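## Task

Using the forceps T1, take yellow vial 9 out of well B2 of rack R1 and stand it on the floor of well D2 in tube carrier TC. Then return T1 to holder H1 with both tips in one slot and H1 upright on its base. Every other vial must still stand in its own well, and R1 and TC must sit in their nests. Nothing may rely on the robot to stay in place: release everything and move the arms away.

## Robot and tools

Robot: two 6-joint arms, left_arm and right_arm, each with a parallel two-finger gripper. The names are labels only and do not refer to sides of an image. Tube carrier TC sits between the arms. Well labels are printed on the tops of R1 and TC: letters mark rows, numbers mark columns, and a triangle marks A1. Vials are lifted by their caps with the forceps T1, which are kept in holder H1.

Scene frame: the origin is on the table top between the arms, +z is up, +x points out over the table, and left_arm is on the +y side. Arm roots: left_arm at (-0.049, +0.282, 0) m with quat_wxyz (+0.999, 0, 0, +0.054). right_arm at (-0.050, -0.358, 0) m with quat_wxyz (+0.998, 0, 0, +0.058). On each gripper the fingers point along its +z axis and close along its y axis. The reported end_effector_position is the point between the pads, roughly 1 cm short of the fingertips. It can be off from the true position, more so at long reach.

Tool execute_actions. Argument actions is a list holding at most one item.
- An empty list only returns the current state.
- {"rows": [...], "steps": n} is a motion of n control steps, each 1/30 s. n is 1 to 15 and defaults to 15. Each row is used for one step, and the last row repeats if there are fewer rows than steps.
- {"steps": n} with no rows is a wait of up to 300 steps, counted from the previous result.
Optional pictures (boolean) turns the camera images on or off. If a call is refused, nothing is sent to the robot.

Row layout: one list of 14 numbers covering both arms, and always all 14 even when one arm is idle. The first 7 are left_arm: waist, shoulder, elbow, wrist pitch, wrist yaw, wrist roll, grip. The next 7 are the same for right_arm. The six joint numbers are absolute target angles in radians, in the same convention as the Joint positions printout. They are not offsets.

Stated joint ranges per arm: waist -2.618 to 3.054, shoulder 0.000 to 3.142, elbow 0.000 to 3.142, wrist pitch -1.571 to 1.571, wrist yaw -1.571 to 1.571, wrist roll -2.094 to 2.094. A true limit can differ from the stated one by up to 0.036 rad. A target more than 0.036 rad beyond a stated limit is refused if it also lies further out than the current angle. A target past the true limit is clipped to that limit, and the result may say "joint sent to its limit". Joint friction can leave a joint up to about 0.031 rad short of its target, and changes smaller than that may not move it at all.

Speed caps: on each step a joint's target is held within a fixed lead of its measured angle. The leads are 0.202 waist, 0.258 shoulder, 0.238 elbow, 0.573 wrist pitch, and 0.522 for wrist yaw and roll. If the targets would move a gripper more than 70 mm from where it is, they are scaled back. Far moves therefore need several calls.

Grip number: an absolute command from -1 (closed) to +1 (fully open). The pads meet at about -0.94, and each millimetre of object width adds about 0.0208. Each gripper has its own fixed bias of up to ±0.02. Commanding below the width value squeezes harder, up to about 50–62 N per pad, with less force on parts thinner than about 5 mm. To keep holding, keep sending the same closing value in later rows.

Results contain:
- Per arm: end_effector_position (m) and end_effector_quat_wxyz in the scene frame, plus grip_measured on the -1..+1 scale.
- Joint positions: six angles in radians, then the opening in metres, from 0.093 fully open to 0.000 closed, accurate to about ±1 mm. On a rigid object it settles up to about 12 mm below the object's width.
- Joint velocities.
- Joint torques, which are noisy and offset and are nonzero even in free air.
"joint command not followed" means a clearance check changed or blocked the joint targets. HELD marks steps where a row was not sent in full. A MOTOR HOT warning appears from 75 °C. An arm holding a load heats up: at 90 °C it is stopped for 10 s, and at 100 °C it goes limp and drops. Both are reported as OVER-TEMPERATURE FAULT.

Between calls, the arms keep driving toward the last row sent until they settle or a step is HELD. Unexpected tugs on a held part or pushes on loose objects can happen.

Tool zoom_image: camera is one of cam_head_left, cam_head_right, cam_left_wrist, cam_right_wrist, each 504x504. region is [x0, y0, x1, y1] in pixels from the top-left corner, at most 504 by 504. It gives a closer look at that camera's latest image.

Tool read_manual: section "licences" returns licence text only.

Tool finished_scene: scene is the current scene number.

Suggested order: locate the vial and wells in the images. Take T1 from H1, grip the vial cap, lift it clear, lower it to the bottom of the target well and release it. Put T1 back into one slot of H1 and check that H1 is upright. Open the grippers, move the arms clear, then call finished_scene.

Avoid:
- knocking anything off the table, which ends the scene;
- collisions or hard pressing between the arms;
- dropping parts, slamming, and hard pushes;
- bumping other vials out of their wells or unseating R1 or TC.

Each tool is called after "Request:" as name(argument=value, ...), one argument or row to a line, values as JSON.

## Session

Request:
execute_actions(
  actions=[],
)

Scene clock: 0.00 s of 12600.00 s.
left_arm: end_effector_position=(+0.2171, +0.2122, +0.2589) grip_measured=+1.000 end_effector_quat_wxyz=(+0.685, -0.023, +0.672, -0.281) | right_arm: end_effector_position=(+0.4633, -0.4466, +0.1964) grip_measured=+0.991 end_effector_quat_wxyz=(-0.045, +0.761, +0.517, +0.390)
Joint positions: left_arm=[-0.216  0.459  0.239  0.318  0.246 -0.448  0.093] | right_arm=[-0.496  2.195  2.161 -1.089 -0.695  1.733  0.093]
Joint velocities: left_arm=[ 0.002  0.012 -0.002  0.051 -0.066 -0.051  0.   ] | right_arm=[-0.002  0.007  0.007 -0.051 -0.022 -0.037  0.   ]
Joint torques (N m, as the arm reports them, + toward a larger angle): no reading
Motor temperatures (°C, as the motors report them): left_arm=[23 33 28 25 23 24] | right_arm=[23 28 27 23 22 24]

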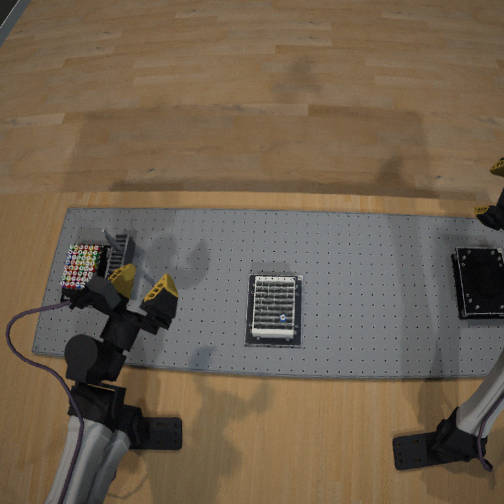

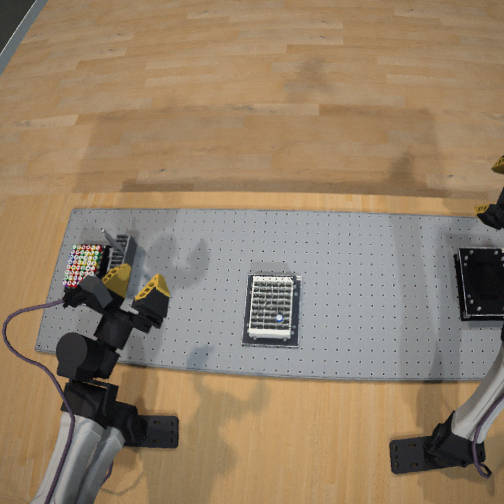

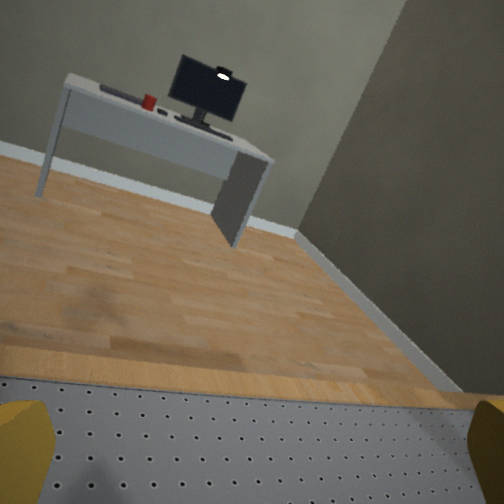

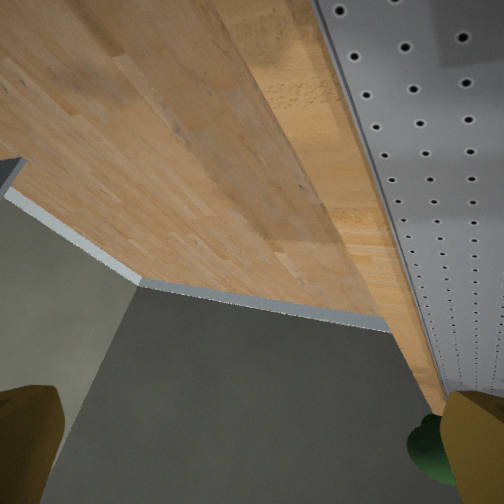

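Similar layout. Go to the earlier above-holder viewpoint.

Request:
execute_actions(
  actions=[
    {"rows":[[0.108,1.75,1.85,-1.5,0,0.22,1,-0.496,2.195,2.161,-1.089,-0.695,1.733,1]],"steps":15},
  ],
  pictures=false,
)

Request:
execute_actions(
  actions=[
    {"steps":50},
  ],
)

Scene clock: 3.70 s of 12600.00 s.
left_arm: end_effector_position=(+0.2928, +0.3524, +0.1362) grip_measured=+1.000 end_effector_quat_wxyz=(+0.075, -0.012, +0.997, +0.008) | right_arm: end_effector_position=(+0.4633, -0.4466, +0.1964) grip_measured=+0.991 end_effector_quat_wxyz=(-0.045, +0.761, +0.517, +0.390)
Joint positions: left_arm=[ 0.101  1.722  1.487 -1.185  0.015  0.184  0.093] | right_arm=[-0.496  2.195  2.161 -1.089 -0.695  1.733  0.093]
Joint velocities: left_arm=[-0.012  1.756  2.093 -2.073 -0.066  0.125  0.   ] | right_arm=[-0.012 -0.022  0.002 -0.007  0.007 -0.037  0.001]
Joint torques (N m, as the arm reports them, + toward a larger angle): left_arm=[  0.01 -16.23  10.65   0.54  -0.03   0.09] | right_arm=[ -0.1  -11.66   6.8    1.04  -0.35  -0.05]
Motor temperatures (°C, as the motors report them): left_arm=[23 33 29 26 23 24] | right_arm=[23 29 27 24 22 24]
Steps of this call (steps 1 to 90: nothing new was sent; then 0.20 s passed at rest; steps 91 to 105: all 15 steps of this action). Readings (joint positions):
91: left_arm=[-0.187 0.487 0.278 0.241 0.233 -0.374] | right_arm=[-0.496 2.195 2.161 -1.089 -0.695 1.733]
92: left_arm=[-0.125 0.560 0.349 0.140 0.199 -0.284] | right_arm=[-0.496 2.195 2.161 -1.089 -0.695 1.733]
94: left_arm=[0.009 0.734 0.514 -0.066 0.133 -0.114] | right_arm=[-0.496 2.195 2.161 -1.089 -0.695 1.733]
98: left_arm=[0.101 1.105 0.873 -0.489 0.045 0.078] | right_arm=[-0.496 2.195 2.161 -1.089 -0.695 1.733]
105: the state above

Scene clock: 5.37 s of 12600.00 s.
left_arm: end_effector_position=(+0.2920, +0.3534, +0.2211) grip_measured=+1.000 end_effector_quat_wxyz=(+0.093, +0.001, +0.995, +0.016) | right_arm: end_effector_position=(+0.4633, -0.4466, +0.1964) grip_measured=+0.991 end_effector_quat_wxyz=(-0.045, +0.761, +0.517, +0.390)
Joint positions: left_arm=[ 0.101  1.742  1.847 -1.487  0.008  0.212  0.093] | right_arm=[-0.496  2.195  2.161 -1.089 -0.695  1.733  0.093]
Joint velocities: left_arm=[ 0.012  0.002  0.007 -0.066 -0.022  0.022  0.   ] | right_arm=[-0.002 -0.012  0.002  0.022 -0.022 -0.037 -0.001]
Joint torques (N m, as the arm reports them, + toward a larger angle): left_arm=[-0.15 -8.46  7.58  0.56 -0.05  0.08] | right_arm=[  0.01 -11.75   6.94   1.04  -0.3   -0.06]
Motor temperatures (°C, as the motors report them): left_arm=[23 33 29 26 23 24] | right_arm=[23 30 28 24 22 24]
Steps of this call (steps 1 to 45: the robot went on to your last target; steps 46 to 50: nothing new was sent). Readings (joint positions):
1: left_arm=[0.101 1.770 1.558 -1.246 0.013 0.190] | right_arm=[-0.496 2.195 2.161 -1.089 -0.695 1.733]
2: left_arm=[0.101 1.799 1.627 -1.296 0.012 0.194] | right_arm=[-0.496 2.195 2.161 -1.089 -0.695 1.733]
4: left_arm=[0.101 1.809 1.749 -1.356 0.011 0.200] | right_arm=[-0.496 2.195 2.161 -1.089 -0.695 1.733]
8: left_arm=[0.101 1.745 1.843 -1.412 0.009 0.207] | right_arm=[-0.496 2.195 2.161 -1.089 -0.695 1.733]
50: the state above
All arms were judged still, so your last target was given up. Only a new action makes them travel on or press farther. Fingers that are still opening or closing keep moving.

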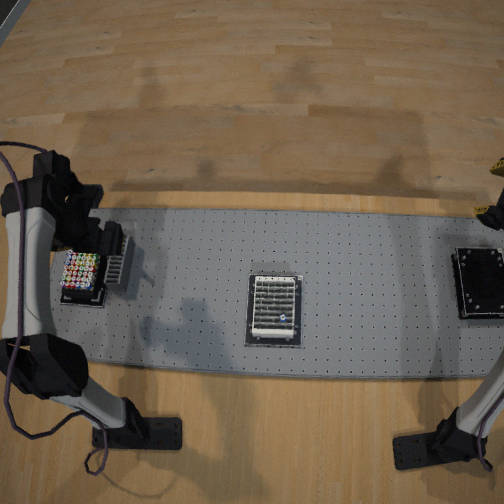

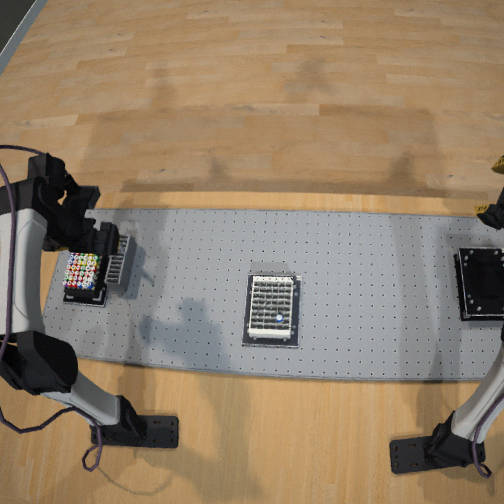

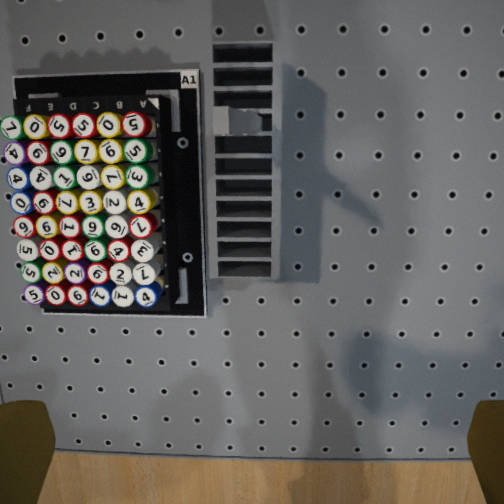

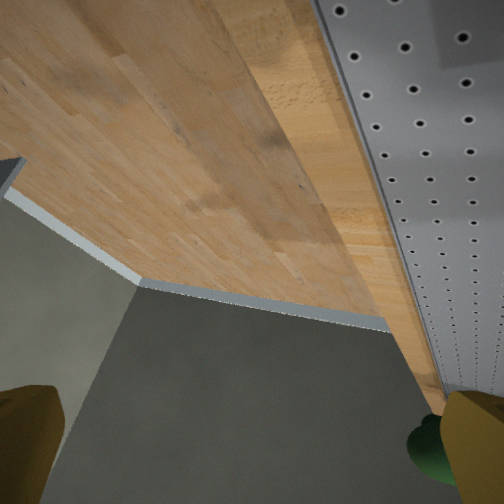

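Request:
execute_actions(
  actions=[
    {"rows":[[0.088,2.04,2.14,-1.48,0,0.2,1,-0.496,2.195,2.161,-1.089,-0.695,1.733,1]],"steps":15},
  ],
  pictures=false,
)

Request:
execute_actions(
  actions=[
    {"steps":20},
  ],
)

Scene clock: 13.73 s of 12600.00 s.
left_arm: end_effector_position=(+0.3665, +0.3693, +0.1828) grip_measured=+1.000 end_effector_quat_wxyz=(+0.081, -0.001, +0.997, +0.013) | right_arm: end_effector_position=(+0.4633, -0.4466, +0.1964) grip_measured=+0.991 end_effector_quat_wxyz=(-0.045, +0.761, +0.517, +0.390)
Joint positions: left_arm=[ 0.101  2.059  2.121 -1.469  0.008  0.208  0.093] | right_arm=[-0.496  2.195  2.161 -1.089 -0.695  1.733  0.093]
Joint velocities: left_arm=[-0.007 -0.051 -0.027  0.11   0.066  0.022  0.   ] | right_arm=[-0.007  0.017  0.007  0.037 -0.007 -0.037 -0.   ]
Joint torques (N m, as the arm reports them, + toward a larger angle): left_arm=[ -1.49 -13.62   9.1    0.52  -0.02  -0.02] | right_arm=[ -0.03 -11.82   6.67   1.02  -0.38  -0.05]
Motor temperatures (°C, as the motors report them): left_arm=[23 34 29 26 23 24] | right_arm=[23 33 29 24 22 24]
Steps of this call (steps 1 to 90: nothing new was sent; then 4.87 s passed at rest; steps 91 to 105: all 15 steps of this action). Readings (joint positions):
91: left_arm=[0.101 1.779 1.901 -1.523 0.008 0.211] | right_arm=[-0.496 2.195 2.161 -1.089 -0.695 1.733]
92: left_arm=[0.101 1.841 1.992 -1.538 0.008 0.211] | right_arm=[-0.496 2.195 2.161 -1.089 -0.695 1.733]
94: left_arm=[0.101 1.953 2.105 -1.493 0.008 0.210] | right_arm=[-0.496 2.195 2.161 -1.089 -0.695 1.733]
98: left_arm=[0.101 2.064 2.121 -1.469 0.008 0.208] | right_arm=[-0.496 2.195 2.161 -1.089 -0.695 1.733]
105: the state above

Scene clock: 14.40 s of 12600.00 s.
left_arm: end_effector_position=(+0.3663, +0.3693, +0.1840) grip_measured=+1.000 end_effector_quat_wxyz=(+0.082, -0.001, +0.997, +0.014) | right_arm: end_effector_position=(+0.4633, -0.4466, +0.1964) grip_measured=+0.991 end_effector_quat_wxyz=(-0.045, +0.761, +0.517, +0.390)
Joint positions: left_arm=[ 0.101  2.056  2.121 -1.469  0.008  0.208  0.093] | right_arm=[-0.496  2.195  2.161 -1.089 -0.695  1.733  0.093]
Joint velocities: left_arm=[-0.012 -0.012 -0.017  0.066 -0.007 -0.037  0.   ] | right_arm=[-0.012  0.002  0.002  0.022  0.11   0.022  0.   ]
Joint torques (N m, as the arm reports them, + toward a larger angle): left_arm=[ -1.54 -13.68   9.25   0.58  -0.02  -0.04] | right_arm=[ -0.02 -11.7    6.91   1.01  -0.33   0.  ]
Motor temperatures (°C, as the motors report them): left_arm=[23 34 30 26 23 24] | right_arm=[23 33 29 24 22 24]
Steps of this call (steps 1 to 15: the robot went on to your last target; steps 16 to 20: nothing new was sent). Readings (joint positions):
1: left_arm=[0.101 2.057 2.121 -1.469 0.008 0.208] | right_arm=[-0.496 2.195 2.161 -1.089 -0.695 1.733]
2: left_arm=[0.101 2.056 2.121 -1.469 0.008 0.208] | right_arm=[-0.496 2.195 2.161 -1.089 -0.695 1.733]
4: left_arm=[0.101 2.056 2.121 -1.469 0.008 0.208] | right_arm=[-0.496 2.195 2.161 -1.089 -0.695 1.733]
8: left_arm=[0.101 2.056 2.121 -1.469 0.008 0.208] | right_arm=[-0.496 2.195 2.161 -1.089 -0.695 1.733]
20: the state above
All arms were judged still, so your last target was given up. Only a new action makes them travel on or press farther. Fingers that are still opening or closing keep moving.

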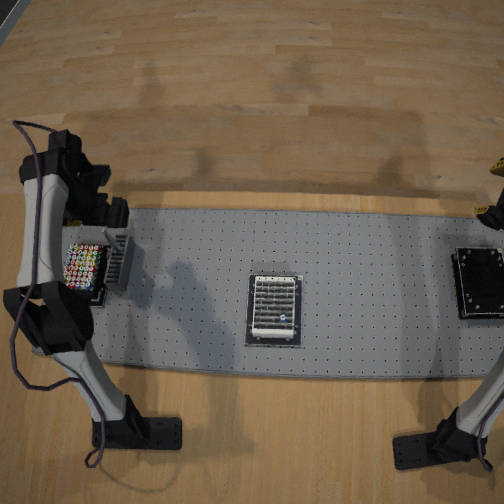

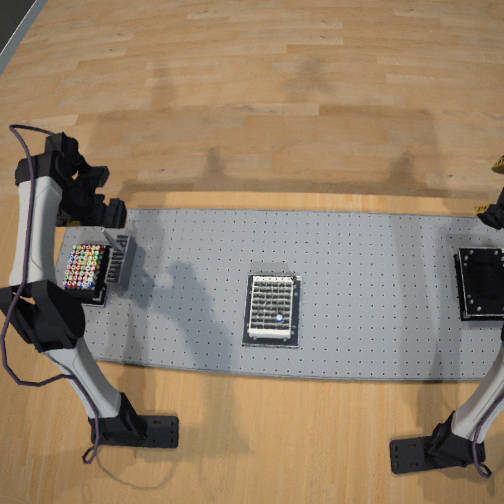

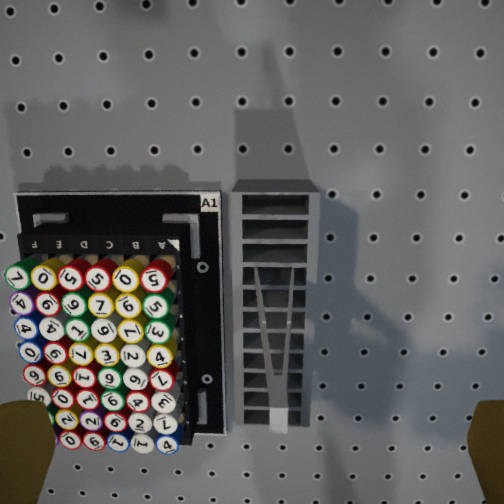

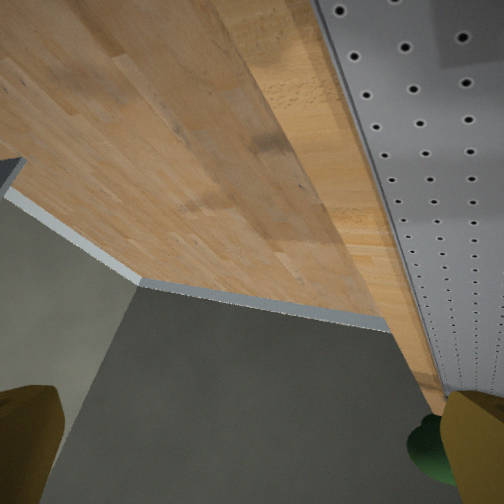

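Request:
execute_actions(
  actions=[
    {"rows":[[0.078,2.0,1.9,-1.29,0,0.197,1,-0.496,2.195,2.161,-1.089,-0.695,1.733,1],[0.078,2.0,1.9,-1.29,0,0.197,1,-0.496,2.195,2.161,-1.089,-0.695,1.733,1],[0.078,2.0,1.9,-1.29,0,0.197,1,-0.496,2.195,2.161,-1.089,-0.695,1.733,1],[0.078,2.0,1.9,-1.29,0,0.197,1,-0.496,2.195,2.161,-1.089,-0.695,1.733,1],[0.078,2.0,1.9,-1.29,0,0.197,1,-0.496,2.195,2.161,-1.089,-0.695,1.733,1],[0.078,2.0,1.9,-1.29,0,0.197,1,-0.496,2.195,2.161,-1.089,-0.695,1.733,1],[0.078,1.955,1.66,-1.085,0,0.197,1,-0.496,2.195,2.161,-1.089,-0.695,1.733,1]],"steps":15},
  ],
  pictures=false,
)

Request:
execute_actions(
  actions=[
    {"steps":20},
  ],
)

Scene clock: 20.83 s of 12600.00 s.
left_arm: end_effector_position=(+0.3469, +0.3590, +0.0985) grip_measured=+1.000 end_effector_quat_wxyz=(+0.058, +0.005, +0.998, +0.008) | right_arm: end_effector_position=(+0.4633, -0.4466, +0.1964) grip_measured=+0.991 end_effector_quat_wxyz=(-0.045, +0.761, +0.517, +0.390)
Joint positions: left_arm=[ 0.086  1.971  1.661 -1.144  0.007  0.205  0.093] | right_arm=[-0.496  2.195  2.161 -1.089 -0.695  1.733  0.093]
Joint velocities: left_arm=[-0.002 -0.046 -0.007  0.388 -0.066  0.051  0.   ] | right_arm=[-0.017 -0.012 -0.012 -0.037  0.022  0.007 -0.001]
Joint torques (N m, as the arm reports them, + toward a larger angle): left_arm=[ -1.07 -12.99   7.7    0.63  -0.04  -0.05] | right_arm=[ -0.05 -11.85   6.83   1.04  -0.37  -0.02]
Motor temperatures (°C, as the motors report them): left_arm=[23 37 30 26 23 24] | right_arm=[23 35 29 24 22 24]
Steps of this call (steps 1 to 90: nothing new was sent; then 2.93 s passed at rest; steps 91 to 105: all 15 steps of this action). Readings (joint positions):
91: left_arm=[0.100 2.039 2.076 -1.429 0.007 0.207] | right_arm=[-0.496 2.195 2.161 -1.089 -0.695 1.733]
92: left_arm=[0.098 2.016 2.013 -1.393 0.007 0.207] | right_arm=[-0.496 2.195 2.161 -1.089 -0.695 1.733]
94: left_arm=[0.091 2.005 1.941 -1.374 0.007 0.206] | right_arm=[-0.496 2.195 2.161 -1.089 -0.695 1.733]
98: left_arm=[0.086 1.975 1.790 -1.245 0.007 0.205] | right_arm=[-0.496 2.195 2.161 -1.089 -0.695 1.733]
105: the state above

Scene clock: 21.50 s of 12600.00 s.
left_arm: end_effector_position=(+0.3571, +0.3610, +0.1001) grip_measured=+1.000 end_effector_quat_wxyz=(+0.080, +0.005, +0.997, +0.013) | right_arm: end_effector_position=(+0.4633, -0.4466, +0.1964) grip_measured=+0.991 end_effector_quat_wxyz=(-0.045, +0.761, +0.517, +0.390)
Joint positions: left_arm=[ 0.086  1.97   1.661 -1.1    0.007  0.205  0.093] | right_arm=[-0.496  2.195  2.161 -1.089 -0.695  1.733  0.093]
Joint velocities: left_arm=[-0.012 -0.002 -0.002  0.022  0.022  0.022  0.   ] | right_arm=[ 0.002 -0.007 -0.002  0.066 -0.051  0.007 -0.001]
Joint torques (N m, as the arm reports them, + toward a larger angle): left_arm=[ -1.06 -13.26   7.8    0.82  -0.03  -0.05] | right_arm=[ -0.15 -11.91   6.83   1.    -0.38  -0.05]
Motor temperatures (°C, as the motors report them): left_arm=[23 37 30 26 23 24] | right_arm=[23 35 29 24 22 24]
Steps of this call (steps 1 to 20: the robot went on to your last target). Readings (joint positions):
1: left_arm=[0.086 1.970 1.661 -1.134 0.007 0.205] | right_arm=[-0.496 2.195 2.161 -1.089 -0.695 1.733]
2: left_arm=[0.086 1.970 1.661 -1.126 0.007 0.205] | right_arm=[-0.496 2.195 2.161 -1.089 -0.695 1.733]
4: left_arm=[0.086 1.970 1.661 -1.116 0.007 0.205] | right_arm=[-0.496 2.195 2.161 -1.089 -0.695 1.733]
8: left_arm=[0.086 1.970 1.661 -1.106 0.007 0.205] | right_arm=[-0.496 2.195 2.161 -1.089 -0.695 1.733]
20: the state above

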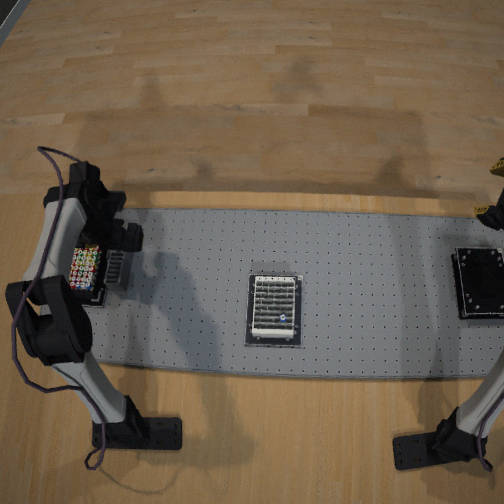

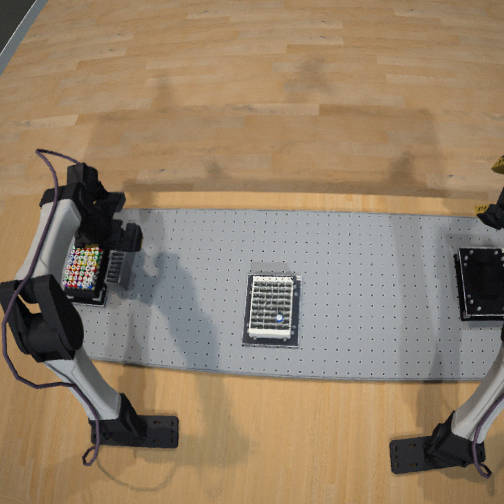

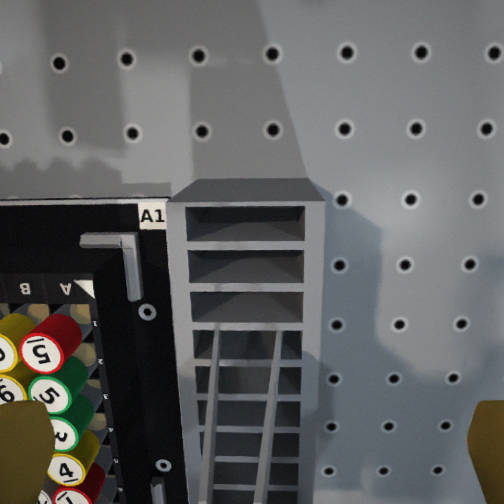

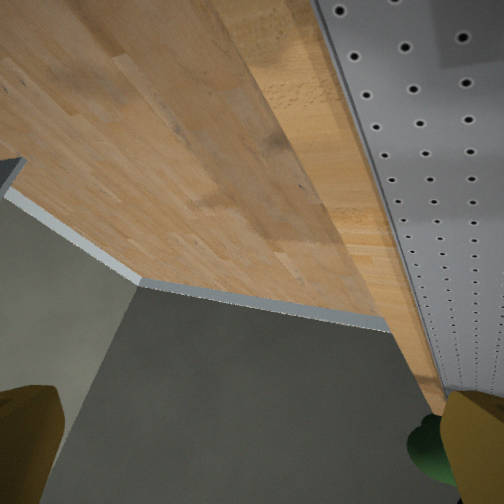

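Request:
execute_actions(
  actions=[
    {"rows":[[0.078,1.955,1.66,-1.085,0,0.197,-0.74,-0.496,2.195,2.161,-1.089,-0.695,1.733,1]],"steps":15},
  ],
)

Scene clock: 41.80 s of 12600.00 s.
left_arm: end_effector_position=(+0.3572, +0.3612, +0.1002) grip_measured=-0.738 end_effector_quat_wxyz=(+0.080, +0.005, +0.997, +0.013) | right_arm: end_effector_position=(+0.4633, -0.4466, +0.1964) grip_measured=+0.991 end_effector_quat_wxyz=(-0.045, +0.761, +0.517, +0.390)
Joint positions: left_arm=[ 0.086  1.97   1.661 -1.1    0.006  0.205  0.01 ] | right_arm=[-0.496  2.195  2.161 -1.089 -0.695  1.733  0.093]
Joint velocities: left_arm=[-0.002 -0.012 -0.027  0.007  0.022 -0.051  0.   ] | right_arm=[-0.002 -0.002 -0.017  0.066 -0.007  0.007  0.   ]
Joint torques (N m, as the arm reports them, + toward a larger angle): left_arm=[ -1.03 -13.24   7.86   0.75  -0.02  -0.03] | right_arm=[ -0.14 -11.86   6.73   1.02  -0.3   -0.02]
Motor temperatures (°C, as the motors report them): left_arm=[23 42 31 26 23 24] | right_arm=[23 40 31 25 22 24]
Steps of this call (steps 1 to 15: the robot went on to your last target; steps 16 to 90: nothing new was sent; then 16.80 s passed at rest; steps 91 to 105: all 15 steps of this action). Readings (joint positions):
91: left_arm=[0.086 1.970 1.661 -1.100 0.007 0.205] | right_arm=[-0.496 2.195 2.161 -1.089 -0.695 1.733]
92: left_arm=[0.086 1.970 1.661 -1.100 0.007 0.205] | right_arm=[-0.496 2.195 2.161 -1.089 -0.695 1.733]
94: left_arm=[0.086 1.970 1.661 -1.100 0.007 0.205] | right_arm=[-0.496 2.195 2.161 -1.089 -0.695 1.733]
98: left_arm=[0.086 1.970 1.661 -1.100 0.006 0.205] | right_arm=[-0.496 2.195 2.161 -1.089 -0.695 1.733]
105: the state above

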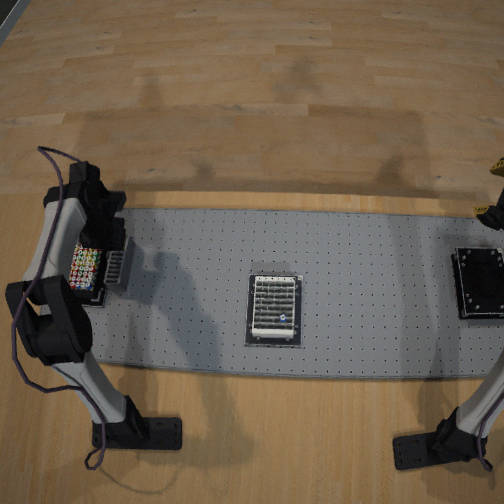

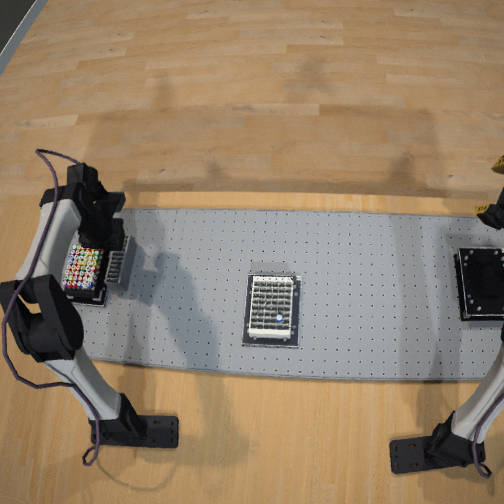

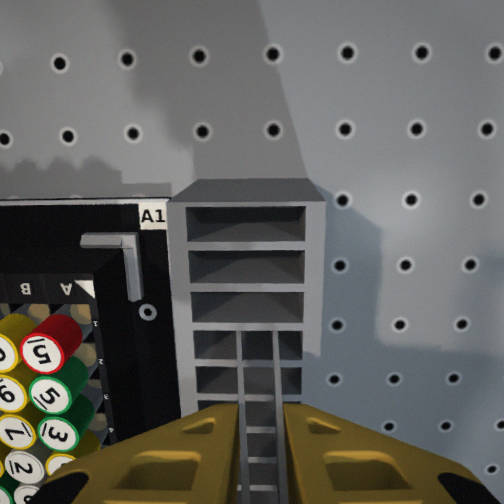

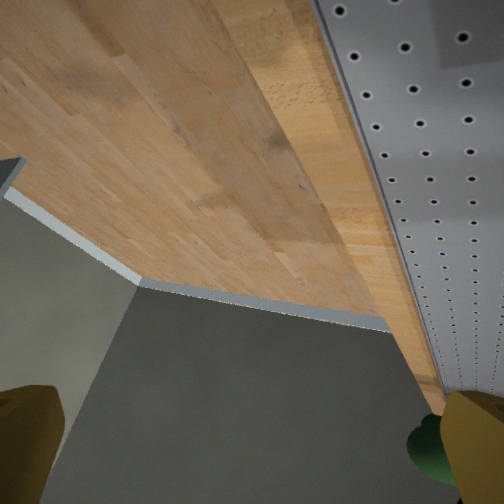

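Request:
execute_actions(
  actions=[
    {"rows":[[0.078,1.962,1.855,-1.28,0,0.197,-0.76,-0.496,2.195,2.161,-1.089,-0.695,1.733,1]],"steps":15},
  ],
  pictures=false,
)

Request:
execute_actions(
  actions=[
    {"rows":[[0.078,2.008,2.105,-1.485,0,0.197,-0.76,-0.496,2.195,2.161,-1.089,-0.695,1.733,1]],"steps":15},
  ],
  pictures=false,
)

Request:
execute_actions(
  actions=[
    {"steps":15},
  ],
)

Scene clock: 48.43 s of 12600.00 s.
left_arm: end_effector_position=(+0.3612, +0.3620, +0.1512) grip_measured=-0.758 end_effector_quat_wxyz=(+0.096, +0.005, +0.995, +0.016) | right_arm: end_effector_position=(+0.4633, -0.4466, +0.1964) grip_measured=+0.991 end_effector_quat_wxyz=(-0.045, +0.761, +0.517, +0.390)
Joint positions: left_arm=[ 0.086  1.961  1.846 -1.261  0.006  0.205  0.009] | right_arm=[-0.496  2.195  2.161 -1.089 -0.695  1.733  0.093]
Joint velocities: left_arm=[ 0.002 -0.002  0.002 -0.007  0.066 -0.007  0.   ] | right_arm=[ 0.002  0.002 -0.012  0.022  0.037 -0.037  0.001]
Joint torques (N m, as the arm reports them, + toward a larger angle): left_arm=[ -1.19 -11.81   8.7    0.6   -0.01  -0.08] | right_arm=[ -0.35 -11.76   6.79   1.01  -0.4   -0.03]
Motor temperatures (°C, as the motors report them): left_arm=[23 43 31 26 23 24] | right_arm=[23 41 31 25 22 24]
Steps of this call (steps 1 to 15: the robot went on to your last target; steps 16 to 90: nothing new was sent; then 3.13 s passed at rest; steps 91 to 105: all 15 steps of this action). Readings (joint positions):
91: left_arm=[0.086 1.979 1.694 -1.138 0.006 0.205] | right_arm=[-0.496 2.195 2.161 -1.089 -0.695 1.733]
92: left_arm=[0.086 1.990 1.741 -1.176 0.006 0.205] | right_arm=[-0.496 2.195 2.161 -1.089 -0.695 1.733]
94: left_arm=[0.086 1.987 1.808 -1.202 0.006 0.205] | right_arm=[-0.496 2.195 2.161 -1.089 -0.695 1.733]
98: left_arm=[0.086 1.961 1.845 -1.229 0.006 0.205] | right_arm=[-0.496 2.195 2.161 -1.089 -0.695 1.733]
105: the state above

Scene clock: 48.93 s of 12600.00 s.
left_arm: end_effector_position=(+0.3605, +0.3618, +0.1961) grip_measured=-0.758 end_effector_quat_wxyz=(+0.095, +0.005, +0.995, +0.016) | right_arm: end_effector_position=(+0.4633, -0.4466, +0.1964) grip_measured=+0.991 end_effector_quat_wxyz=(-0.045, +0.761, +0.517, +0.390)
Joint positions: left_arm=[ 0.086  2.006  2.094 -1.465  0.006  0.205  0.009] | right_arm=[-0.496  2.195  2.161 -1.089 -0.695  1.733  0.093]
Joint velocities: left_arm=[ 0.027 -0.007 -0.022 -0.081  0.037  0.007 -0.   ] | right_arm=[-0.002 -0.007  0.007  0.007 -0.066 -0.022  0.   ]
Joint torques (N m, as the arm reports them, + toward a larger angle): left_arm=[ -1.22 -12.06   8.65   0.59   0.01  -0.04] | right_arm=[ -0.17 -11.76   7.01   1.    -0.33  -0.04]
Motor temperatures (°C, as the motors report them): left_arm=[23 43 31 26 23 24] | right_arm=[23 41 31 25 22 24]
Steps of this call (steps 1 to 15: all 15 steps of this action). Readings (joint positions):
1: left_arm=[0.086 1.978 1.891 -1.311 0.006 0.205] | right_arm=[-0.496 2.195 2.161 -1.089 -0.695 1.733]
2: left_arm=[0.086 2.003 1.961 -1.359 0.006 0.205] | right_arm=[-0.496 2.195 2.161 -1.089 -0.695 1.733]
4: left_arm=[0.086 2.019 2.050 -1.383 0.006 0.205] | right_arm=[-0.496 2.195 2.161 -1.089 -0.695 1.733]
8: left_arm=[0.086 2.006 2.094 -1.426 0.006 0.205] | right_arm=[-0.496 2.195 2.161 -1.089 -0.695 1.733]
15: the state above

Scene clock: 49.43 s of 12600.00 s.
left_arm: end_effector_position=(+0.3587, +0.3615, +0.1958) grip_measured=-0.758 end_effector_quat_wxyz=(+0.091, +0.005, +0.996, +0.015) | right_arm: end_effector_position=(+0.4633, -0.4466, +0.1964) grip_measured=+0.991 end_effector_quat_wxyz=(-0.045, +0.761, +0.517, +0.390)
Joint positions: left_arm=[ 0.086  2.006  2.094 -1.473  0.006  0.205  0.009] | right_arm=[-0.496  2.195  2.161 -1.089 -0.695  1.733  0.093]
Joint velocities: left_arm=[ 0.012 -0.017  0.007 -0.037  0.022  0.066  0.   ] | right_arm=[-0.002 -0.012 -0.022  0.007 -0.022 -0.022  0.   ]
Joint torques (N m, as the arm reports them, + toward a larger angle): left_arm=[ -1.11 -11.87   8.52   0.59   0.    -0.08] | right_arm=[ -0.05 -11.84   6.99   1.02  -0.35  -0.05]
Motor temperatures (°C, as the motors report them): left_arm=[23 43 31 26 23 24] | right_arm=[23 41 31 25 22 24]
Steps of this call (steps 1 to 15: the robot went on to your last target). Readings (joint positions):
1: left_arm=[0.086 2.006 2.094 -1.467 0.006 0.205] | right_arm=[-0.496 2.195 2.161 -1.089 -0.695 1.733]
2: left_arm=[0.086 2.006 2.094 -1.469 0.006 0.205] | right_arm=[-0.496 2.195 2.161 -1.089 -0.695 1.733]
4: left_arm=[0.086 2.006 2.094 -1.470 0.006 0.205] | right_arm=[-0.496 2.195 2.161 -1.089 -0.695 1.733]
8: left_arm=[0.086 2.006 2.094 -1.472 0.006 0.205] | right_arm=[-0.496 2.195 2.161 -1.089 -0.695 1.733]
15: the state above
All arms were judged still, so your last target was given up. Only a new action makes them travel on or press farther. Fingers that are still opening or closing keep moving.

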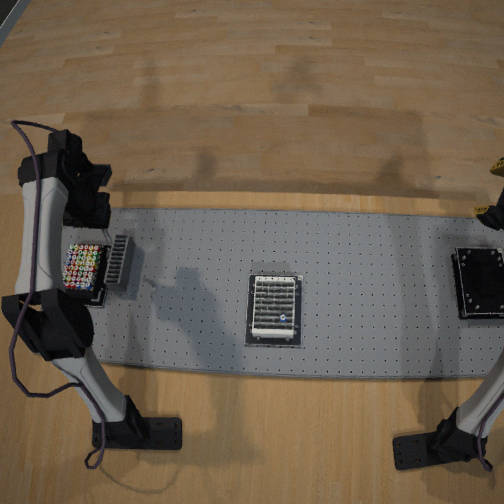

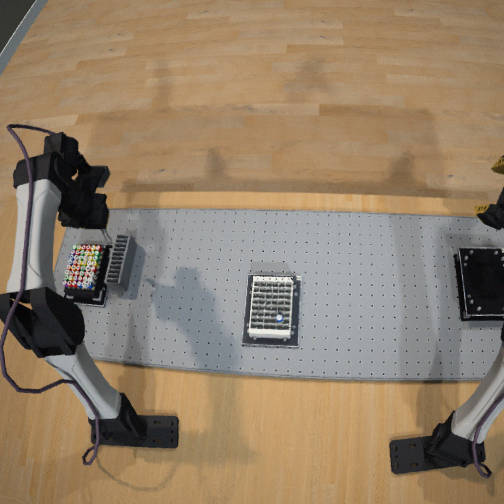

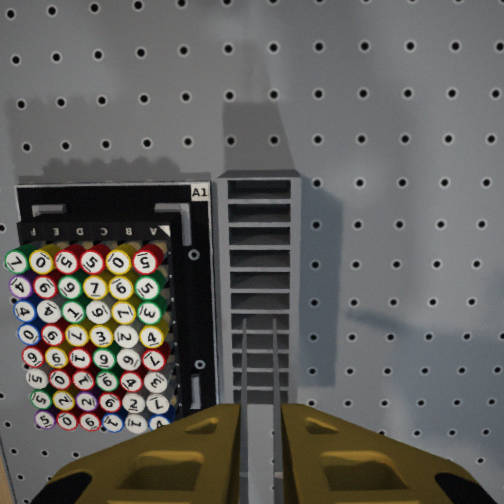

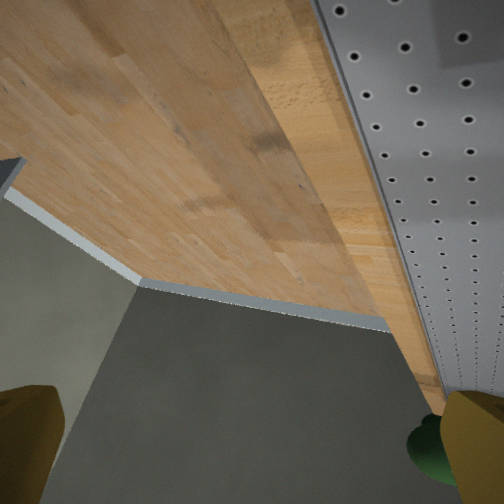

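Request:
execute_actions(
  actions=[
    {"rows":[[0.27,2.055,2.105,-1.455,0,0.197,-0.74,-0.496,2.195,2.161,-1.089,-0.695,1.733,1]],"steps":15},
  ],
  pictures=false,
)

Request:
execute_actions(
  actions=[
    {"steps":15},
  ],
)

Scene clock: 52.70 s of 12600.00 s.
left_arm: end_effector_position=(+0.3411, +0.4412, +0.1742) grip_measured=-0.741 end_effector_quat_wxyz=(+0.066, -0.091, +0.993, +0.023) | right_arm: end_effector_position=(+0.4633, -0.4466, +0.1964) grip_measured=+0.991 end_effector_quat_wxyz=(-0.045, +0.761, +0.517, +0.390)
Joint positions: left_arm=[ 0.277  2.061  2.094 -1.464 -0.005  0.203  0.01 ] | right_arm=[-0.496  2.195  2.161 -1.089 -0.695  1.733  0.093]
Joint velocities: left_arm=[-0.002 -0.002  0.007  0.037  0.007  0.066 -0.   ] | right_arm=[ 0.007 -0.002  0.002 -0.007 -0.007 -0.037 -0.   ]
Joint torques (N m, as the arm reports them, + toward a larger angle): left_arm=[ -0.82 -13.07   8.55   0.7    0.11  -0.02] | right_arm=[ -0.09 -11.87   6.81   1.04  -0.35  -0.06]
Motor temperatures (°C, as the motors report them): left_arm=[23 43 32 26 23 24] | right_arm=[23 41 31 25 22 24]
Steps of this call (steps 1 to 83: nothing new was sent; steps 84 to 98: all 15 steps of this action). Readings (joint positions):
84: left_arm=[0.102 2.010 2.094 -1.473 0.014 0.205] | right_arm=[-0.496 2.195 2.161 -1.089 -0.695 1.733]
85: left_arm=[0.132 2.014 2.094 -1.472 0.021 0.205] | right_arm=[-0.496 2.195 2.161 -1.089 -0.695 1.733]
87: left_arm=[0.217 2.032 2.094 -1.467 0.016 0.204] | right_arm=[-0.496 2.195 2.161 -1.089 -0.695 1.733]
91: left_arm=[0.295 2.061 2.094 -1.464 -0.005 0.203] | right_arm=[-0.496 2.195 2.161 -1.089 -0.695 1.733]
98: the state above

Scene clock: 53.20 s of 12600.00 s.
left_arm: end_effector_position=(+0.3411, +0.4412, +0.1742) grip_measured=-0.741 end_effector_quat_wxyz=(+0.066, -0.091, +0.993, +0.023) | right_arm: end_effector_position=(+0.4633, -0.4466, +0.1964) grip_measured=+0.991 end_effector_quat_wxyz=(-0.045, +0.761, +0.517, +0.390)
Joint positions: left_arm=[ 0.277  2.061  2.094 -1.464 -0.005  0.203  0.01 ] | right_arm=[-0.496  2.195  2.161 -1.089 -0.695  1.733  0.093]
Joint velocities: left_arm=[-0.002 -0.002  0.002 -0.081  0.007 -0.081 -0.001] | right_arm=[ 0.007  0.007  0.017  0.007 -0.022 -0.037 -0.   ]
Joint torques (N m, as the arm reports them, + toward a larger angle): left_arm=[ -1.05 -13.09   8.37   0.72   0.11  -0.05] | right_arm=[ -0.05 -11.88   6.94   1.05  -0.39  -0.04]
Motor temperatures (°C, as the motors report them): left_arm=[23 44 32 26 23 24] | right_arm=[23 41 31 25 22 24]
Steps of this call (steps 1 to 15: the robot went on to your last target). Readings (joint positions):
1: left_arm=[0.277 2.061 2.094 -1.464 -0.005 0.203] | right_arm=[-0.496 2.195 2.161 -1.089 -0.695 1.733]
2: left_arm=[0.277 2.061 2.094 -1.464 -0.005 0.203] | right_arm=[-0.496 2.195 2.161 -1.089 -0.695 1.733]
4: left_arm=[0.277 2.061 2.094 -1.464 -0.005 0.203] | right_arm=[-0.496 2.195 2.161 -1.089 -0.695 1.733]
8: left_arm=[0.277 2.061 2.094 -1.464 -0.005 0.203] | right_arm=[-0.496 2.195 2.161 -1.089 -0.695 1.733]
15: the state above
All arms were judged still, so your last target was given up. Only a new action makes them travel on or press farther. Fingers that are still opening or closing keep moving.

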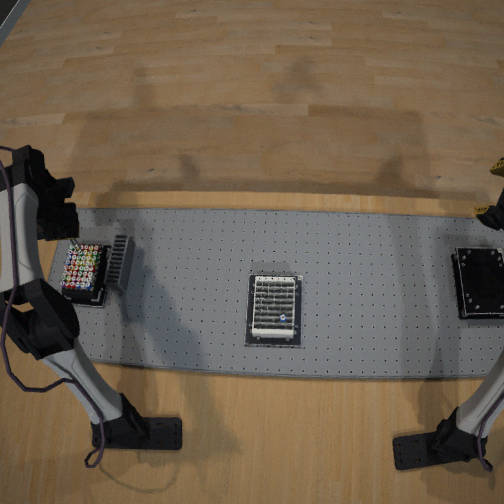

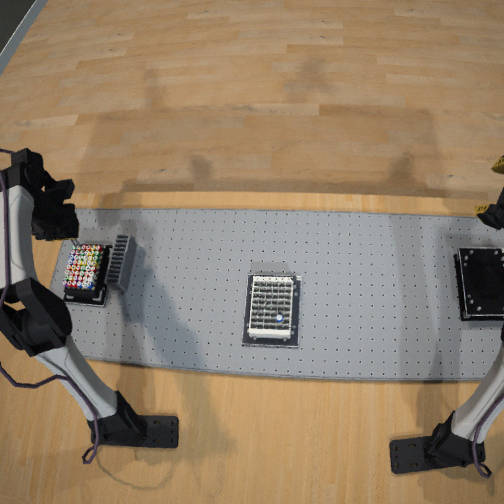

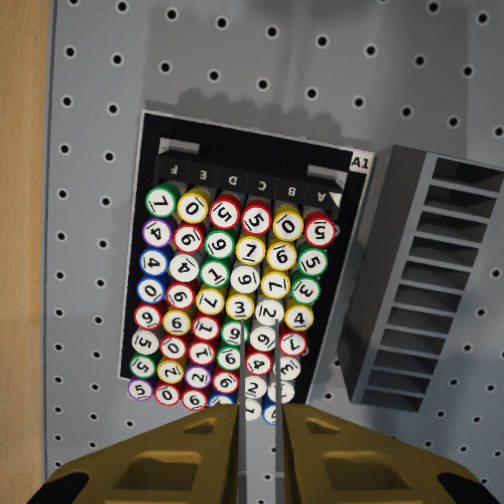

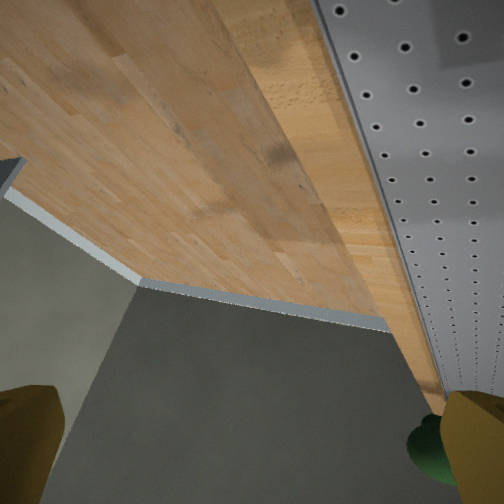

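Request:
execute_actions(
  actions=[
    {"rows":[[0.235,2.10,2.142,-1.415,0,0.197,-0.74,-0.496,2.195,2.161,-1.089,-0.695,1.733,1]],"steps":15},
  ],
  pictures=false,
)

Request:
execute_actions(
  actions=[
    {"steps":15},
  ],
)

Scene clock: 59.77 s of 12600.00 s.
left_arm: end_effector_position=(+0.3606, +0.4309, +0.1686) grip_measured=-0.741 end_effector_quat_wxyz=(+0.078, -0.072, +0.994, +0.024) | right_arm: end_effector_position=(+0.4633, -0.4466, +0.1964) grip_measured=+0.991 end_effector_quat_wxyz=(-0.045, +0.761, +0.517, +0.390)
Joint positions: left_arm=[ 0.239  2.097  2.121 -1.432 -0.004  0.203  0.01 ] | right_arm=[-0.496  2.195  2.161 -1.089 -0.695  1.733  0.093]
Joint velocities: left_arm=[ 0.002 -0.002 -0.017  0.007  0.066  0.007 -0.   ] | right_arm=[ 0.002 -0.007  0.002  0.022  0.007 -0.022 -0.   ]
Joint torques (N m, as the arm reports them, + toward a larger angle): left_arm=[ -0.83 -12.72   9.31   0.81   0.11  -0.02] | right_arm=[ -0.2  -11.62   6.84   1.07  -0.41  -0.06]
Motor temperatures (°C, as the motors report them): left_arm=[23 44 32 26 23 24] | right_arm=[23 42 32 25 22 24]
Steps of this call (steps 1 to 90: nothing new was sent; then 3.07 s passed at rest; steps 91 to 105: all 15 steps of this action). Readings (joint positions):
91: left_arm=[0.274 2.066 2.100 -1.464 -0.005 0.203] | right_arm=[-0.496 2.195 2.161 -1.089 -0.695 1.733]
92: left_arm=[0.268 2.072 2.110 -1.459 -0.005 0.203] | right_arm=[-0.496 2.195 2.161 -1.089 -0.695 1.733]
94: left_arm=[0.253 2.084 2.120 -1.444 -0.005 0.203] | right_arm=[-0.496 2.195 2.161 -1.089 -0.695 1.733]
98: left_arm=[0.239 2.096 2.121 -1.434 -0.004 0.203] | right_arm=[-0.496 2.195 2.161 -1.089 -0.695 1.733]
105: the state above

Scene clock: 60.27 s of 12600.00 s.
left_arm: end_effector_position=(+0.3607, +0.4309, +0.1686) grip_measured=-0.741 end_effector_quat_wxyz=(+0.078, -0.072, +0.994, +0.024) | right_arm: end_effector_position=(+0.4633, -0.4466, +0.1964) grip_measured=+0.991 end_effector_quat_wxyz=(-0.045, +0.761, +0.517, +0.390)
Joint positions: left_arm=[ 0.239  2.097  2.121 -1.431 -0.004  0.203  0.01 ] | right_arm=[-0.496  2.195  2.161 -1.089 -0.695  1.733  0.093]
Joint velocities: left_arm=[ 0.012 -0.007 -0.012  0.022  0.037  0.081  0.   ] | right_arm=[ 0.002 -0.007 -0.012 -0.022 -0.022 -0.066  0.   ]
Joint torques (N m, as the arm reports them, + toward a larger angle): left_arm=[ -0.73 -12.72   9.39   0.83   0.06  -0.07] | right_arm=[ -0.02 -11.65   6.88   1.02  -0.38  -0.04]
Motor temperatures (°C, as the motors report them): left_arm=[23 44 32 26 23 24] | right_arm=[23 42 32 25 22 24]
Steps of this call (steps 1 to 15: the robot went on to your last target). Readings (joint positions):
1: left_arm=[0.239 2.097 2.121 -1.432 -0.004 0.203] | right_arm=[-0.496 2.195 2.161 -1.089 -0.695 1.733]
2: left_arm=[0.239 2.097 2.121 -1.431 -0.004 0.203] | right_arm=[-0.496 2.195 2.161 -1.089 -0.695 1.733]
4: left_arm=[0.239 2.097 2.121 -1.431 -0.004 0.203] | right_arm=[-0.496 2.195 2.161 -1.089 -0.695 1.733]
8: left_arm=[0.239 2.097 2.121 -1.431 -0.004 0.203] | right_arm=[-0.496 2.195 2.161 -1.089 -0.695 1.733]
15: the state above
All arms were judged still, so your last target was given up. Only a new action makes them travel on or press farther. Fingers that are still opening or closing keep moving.

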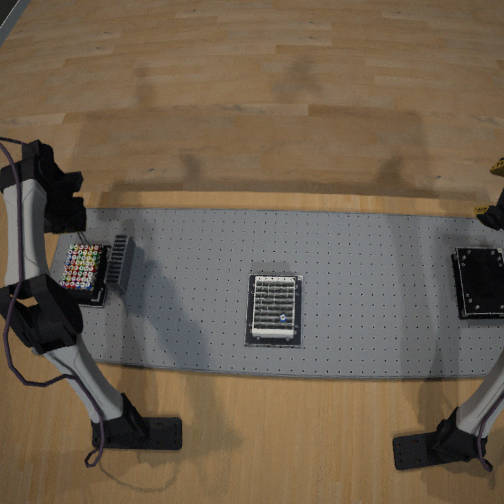

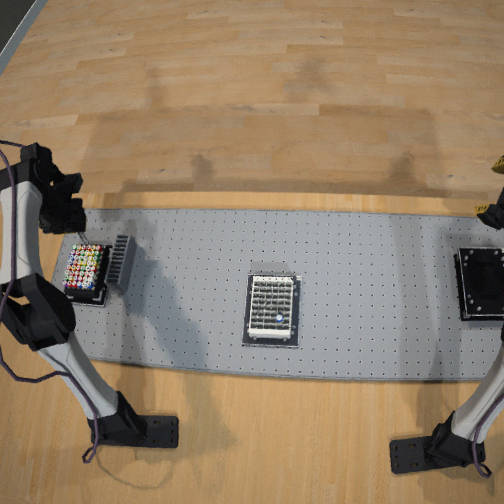

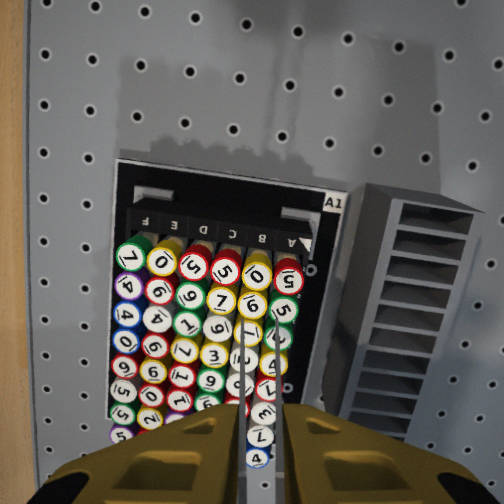

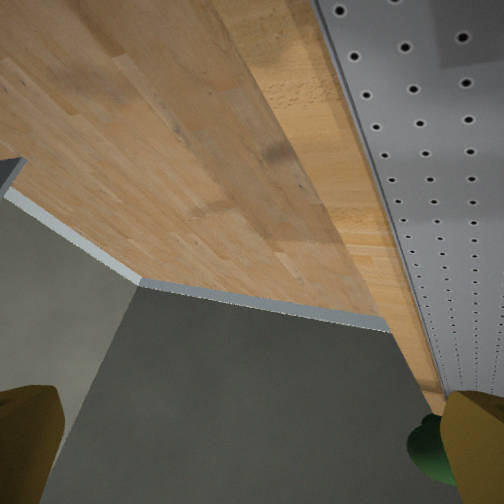

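Request:
execute_actions(
  actions=[
    {"rows":[[0.258,2.112,2.115,-1.39,0,0.197,-0.74,-0.496,2.195,2.161,-1.089,-0.695,1.733,1]],"steps":15},
  ],
  pictures=false,
)

Request:
execute_actions(
  actions=[
    {"steps":15},
  ],
)

Request:
zoom_image(
  camera="cam_left_wrist",
  region=[190, 240, 330, 380],
)

Scene clock: 63.70 s of 12600.00 s.
left_arm: end_effector_position=(+0.3645, +0.4374, +0.1696) grip_measured=-0.741 end_effector_quat_wxyz=(+0.090, -0.077, +0.993, +0.028) | right_arm: end_effector_position=(+0.4633, -0.4466, +0.1964) grip_measured=+0.991 end_effector_quat_wxyz=(-0.045, +0.761, +0.517, +0.390)
Joint positions: left_arm=[ 0.249  2.097  2.121 -1.407 -0.004  0.203  0.01 ] | right_arm=[-0.496  2.195  2.161 -1.089 -0.695  1.733  0.093]
Joint velocities: left_arm=[-0.002 -0.007 -0.017  0.007 -0.066 -0.007  0.   ] | right_arm=[ 0.007  0.012  0.007  0.037 -0.037 -0.022 -0.001]
Joint torques (N m, as the arm reports them, + toward a larger angle): left_arm=[  0.03 -11.62   7.06   0.83   0.08  -0.04] | right_arm=[ -0.1  -11.77   6.66   1.05  -0.41  -0.03]
Motor temperatures (°C, as the motors report them): left_arm=[23 45 32 26 23 24] | right_arm=[23 43 32 25 22 24]
Steps of this call (steps 1 to 88: nothing new was sent; steps 89 to 103: all 15 steps of this action). Readings (joint positions):
89: left_arm=[0.239 2.097 2.121 -1.429 -0.004 0.203] | right_arm=[-0.496 2.195 2.161 -1.089 -0.695 1.733]
90: left_arm=[0.241 2.097 2.121 -1.425 -0.004 0.203] | right_arm=[-0.496 2.195 2.161 -1.089 -0.695 1.733]
92: left_arm=[0.245 2.097 2.121 -1.417 -0.004 0.203] | right_arm=[-0.496 2.195 2.161 -1.089 -0.695 1.733]
96: left_arm=[0.249 2.097 2.121 -1.410 -0.004 0.203] | right_arm=[-0.496 2.195 2.161 -1.089 -0.695 1.733]
103: the state above

Scene clock: 64.20 s of 12600.00 s.
left_arm: end_effector_position=(+0.3646, +0.4374, +0.1696) grip_measured=-0.741 end_effector_quat_wxyz=(+0.090, -0.077, +0.993, +0.028) | right_arm: end_effector_position=(+0.4633, -0.4466, +0.1964) grip_measured=+0.991 end_effector_quat_wxyz=(-0.045, +0.761, +0.517, +0.390)
Joint positions: left_arm=[ 0.249  2.097  2.121 -1.406 -0.004  0.203  0.01 ] | right_arm=[-0.496  2.195  2.161 -1.089 -0.695  1.733  0.093]
Joint velocities: left_arm=[-0.002 -0.002 -0.022  0.037 -0.022  0.022 -0.001] | right_arm=[ 0.012 -0.002 -0.022 -0.066  0.037 -0.066 -0.001]
Joint torques (N m, as the arm reports them, + toward a larger angle): left_arm=[  0.06 -11.63   7.07   0.84   0.08  -0.09] | right_arm=[ -0.03 -11.75   6.92   1.03  -0.38  -0.01]
Motor temperatures (°C, as the motors report them): left_arm=[23 45 32 26 23 24] | right_arm=[23 43 32 25 22 24]
Steps of this call (steps 1 to 15: the robot went on to your last target). Readings (joint positions):
1: left_arm=[0.249 2.097 2.121 -1.407 -0.004 0.203] | right_arm=[-0.496 2.195 2.161 -1.089 -0.695 1.733]
2: left_arm=[0.249 2.097 2.121 -1.407 -0.004 0.203] | right_arm=[-0.496 2.195 2.161 -1.089 -0.695 1.733]
4: left_arm=[0.249 2.097 2.121 -1.406 -0.004 0.203] | right_arm=[-0.496 2.195 2.161 -1.089 -0.695 1.733]
8: left_arm=[0.249 2.097 2.121 -1.406 -0.004 0.203] | right_arm=[-0.496 2.195 2.161 -1.089 -0.695 1.733]
15: the state above
All arms were judged still, so your last target was given up. Only a new action makes them travel on or press farther. Fingers that are still opening or closing keep moving.

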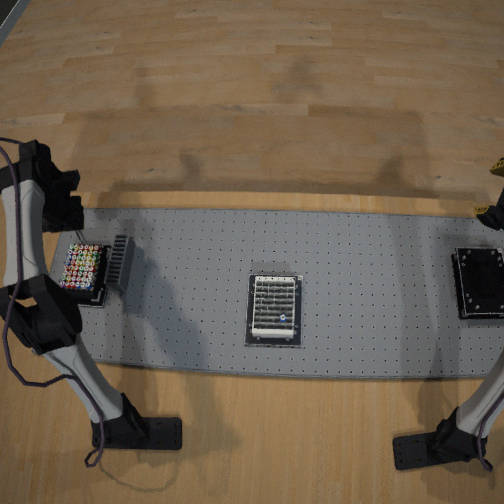

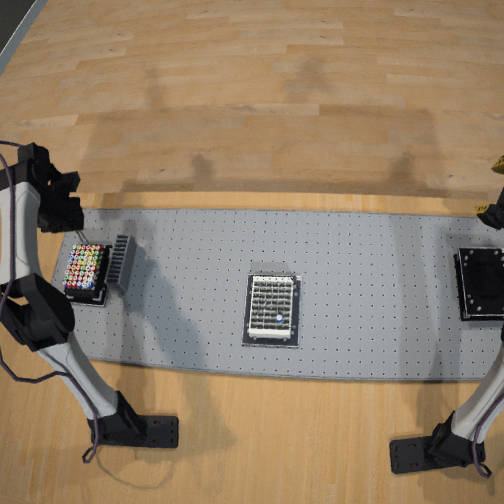

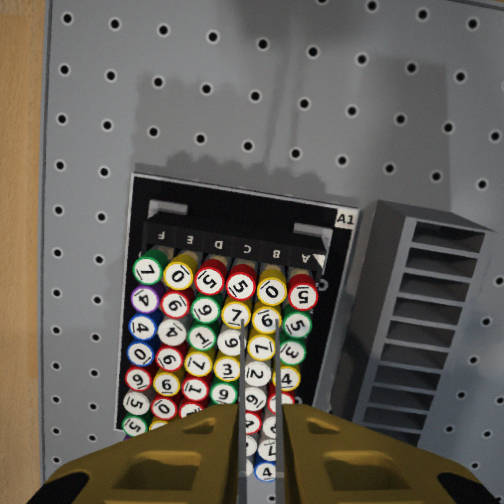

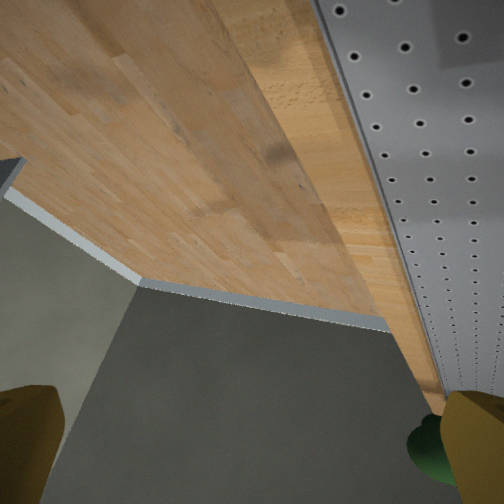

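Region (190, 240, 330, 380) of cam_left_wrist's 504x504 image, scaled by 3.600, with more detail than that image has.

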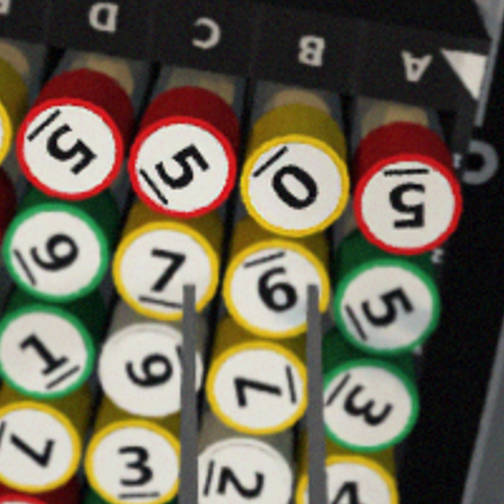

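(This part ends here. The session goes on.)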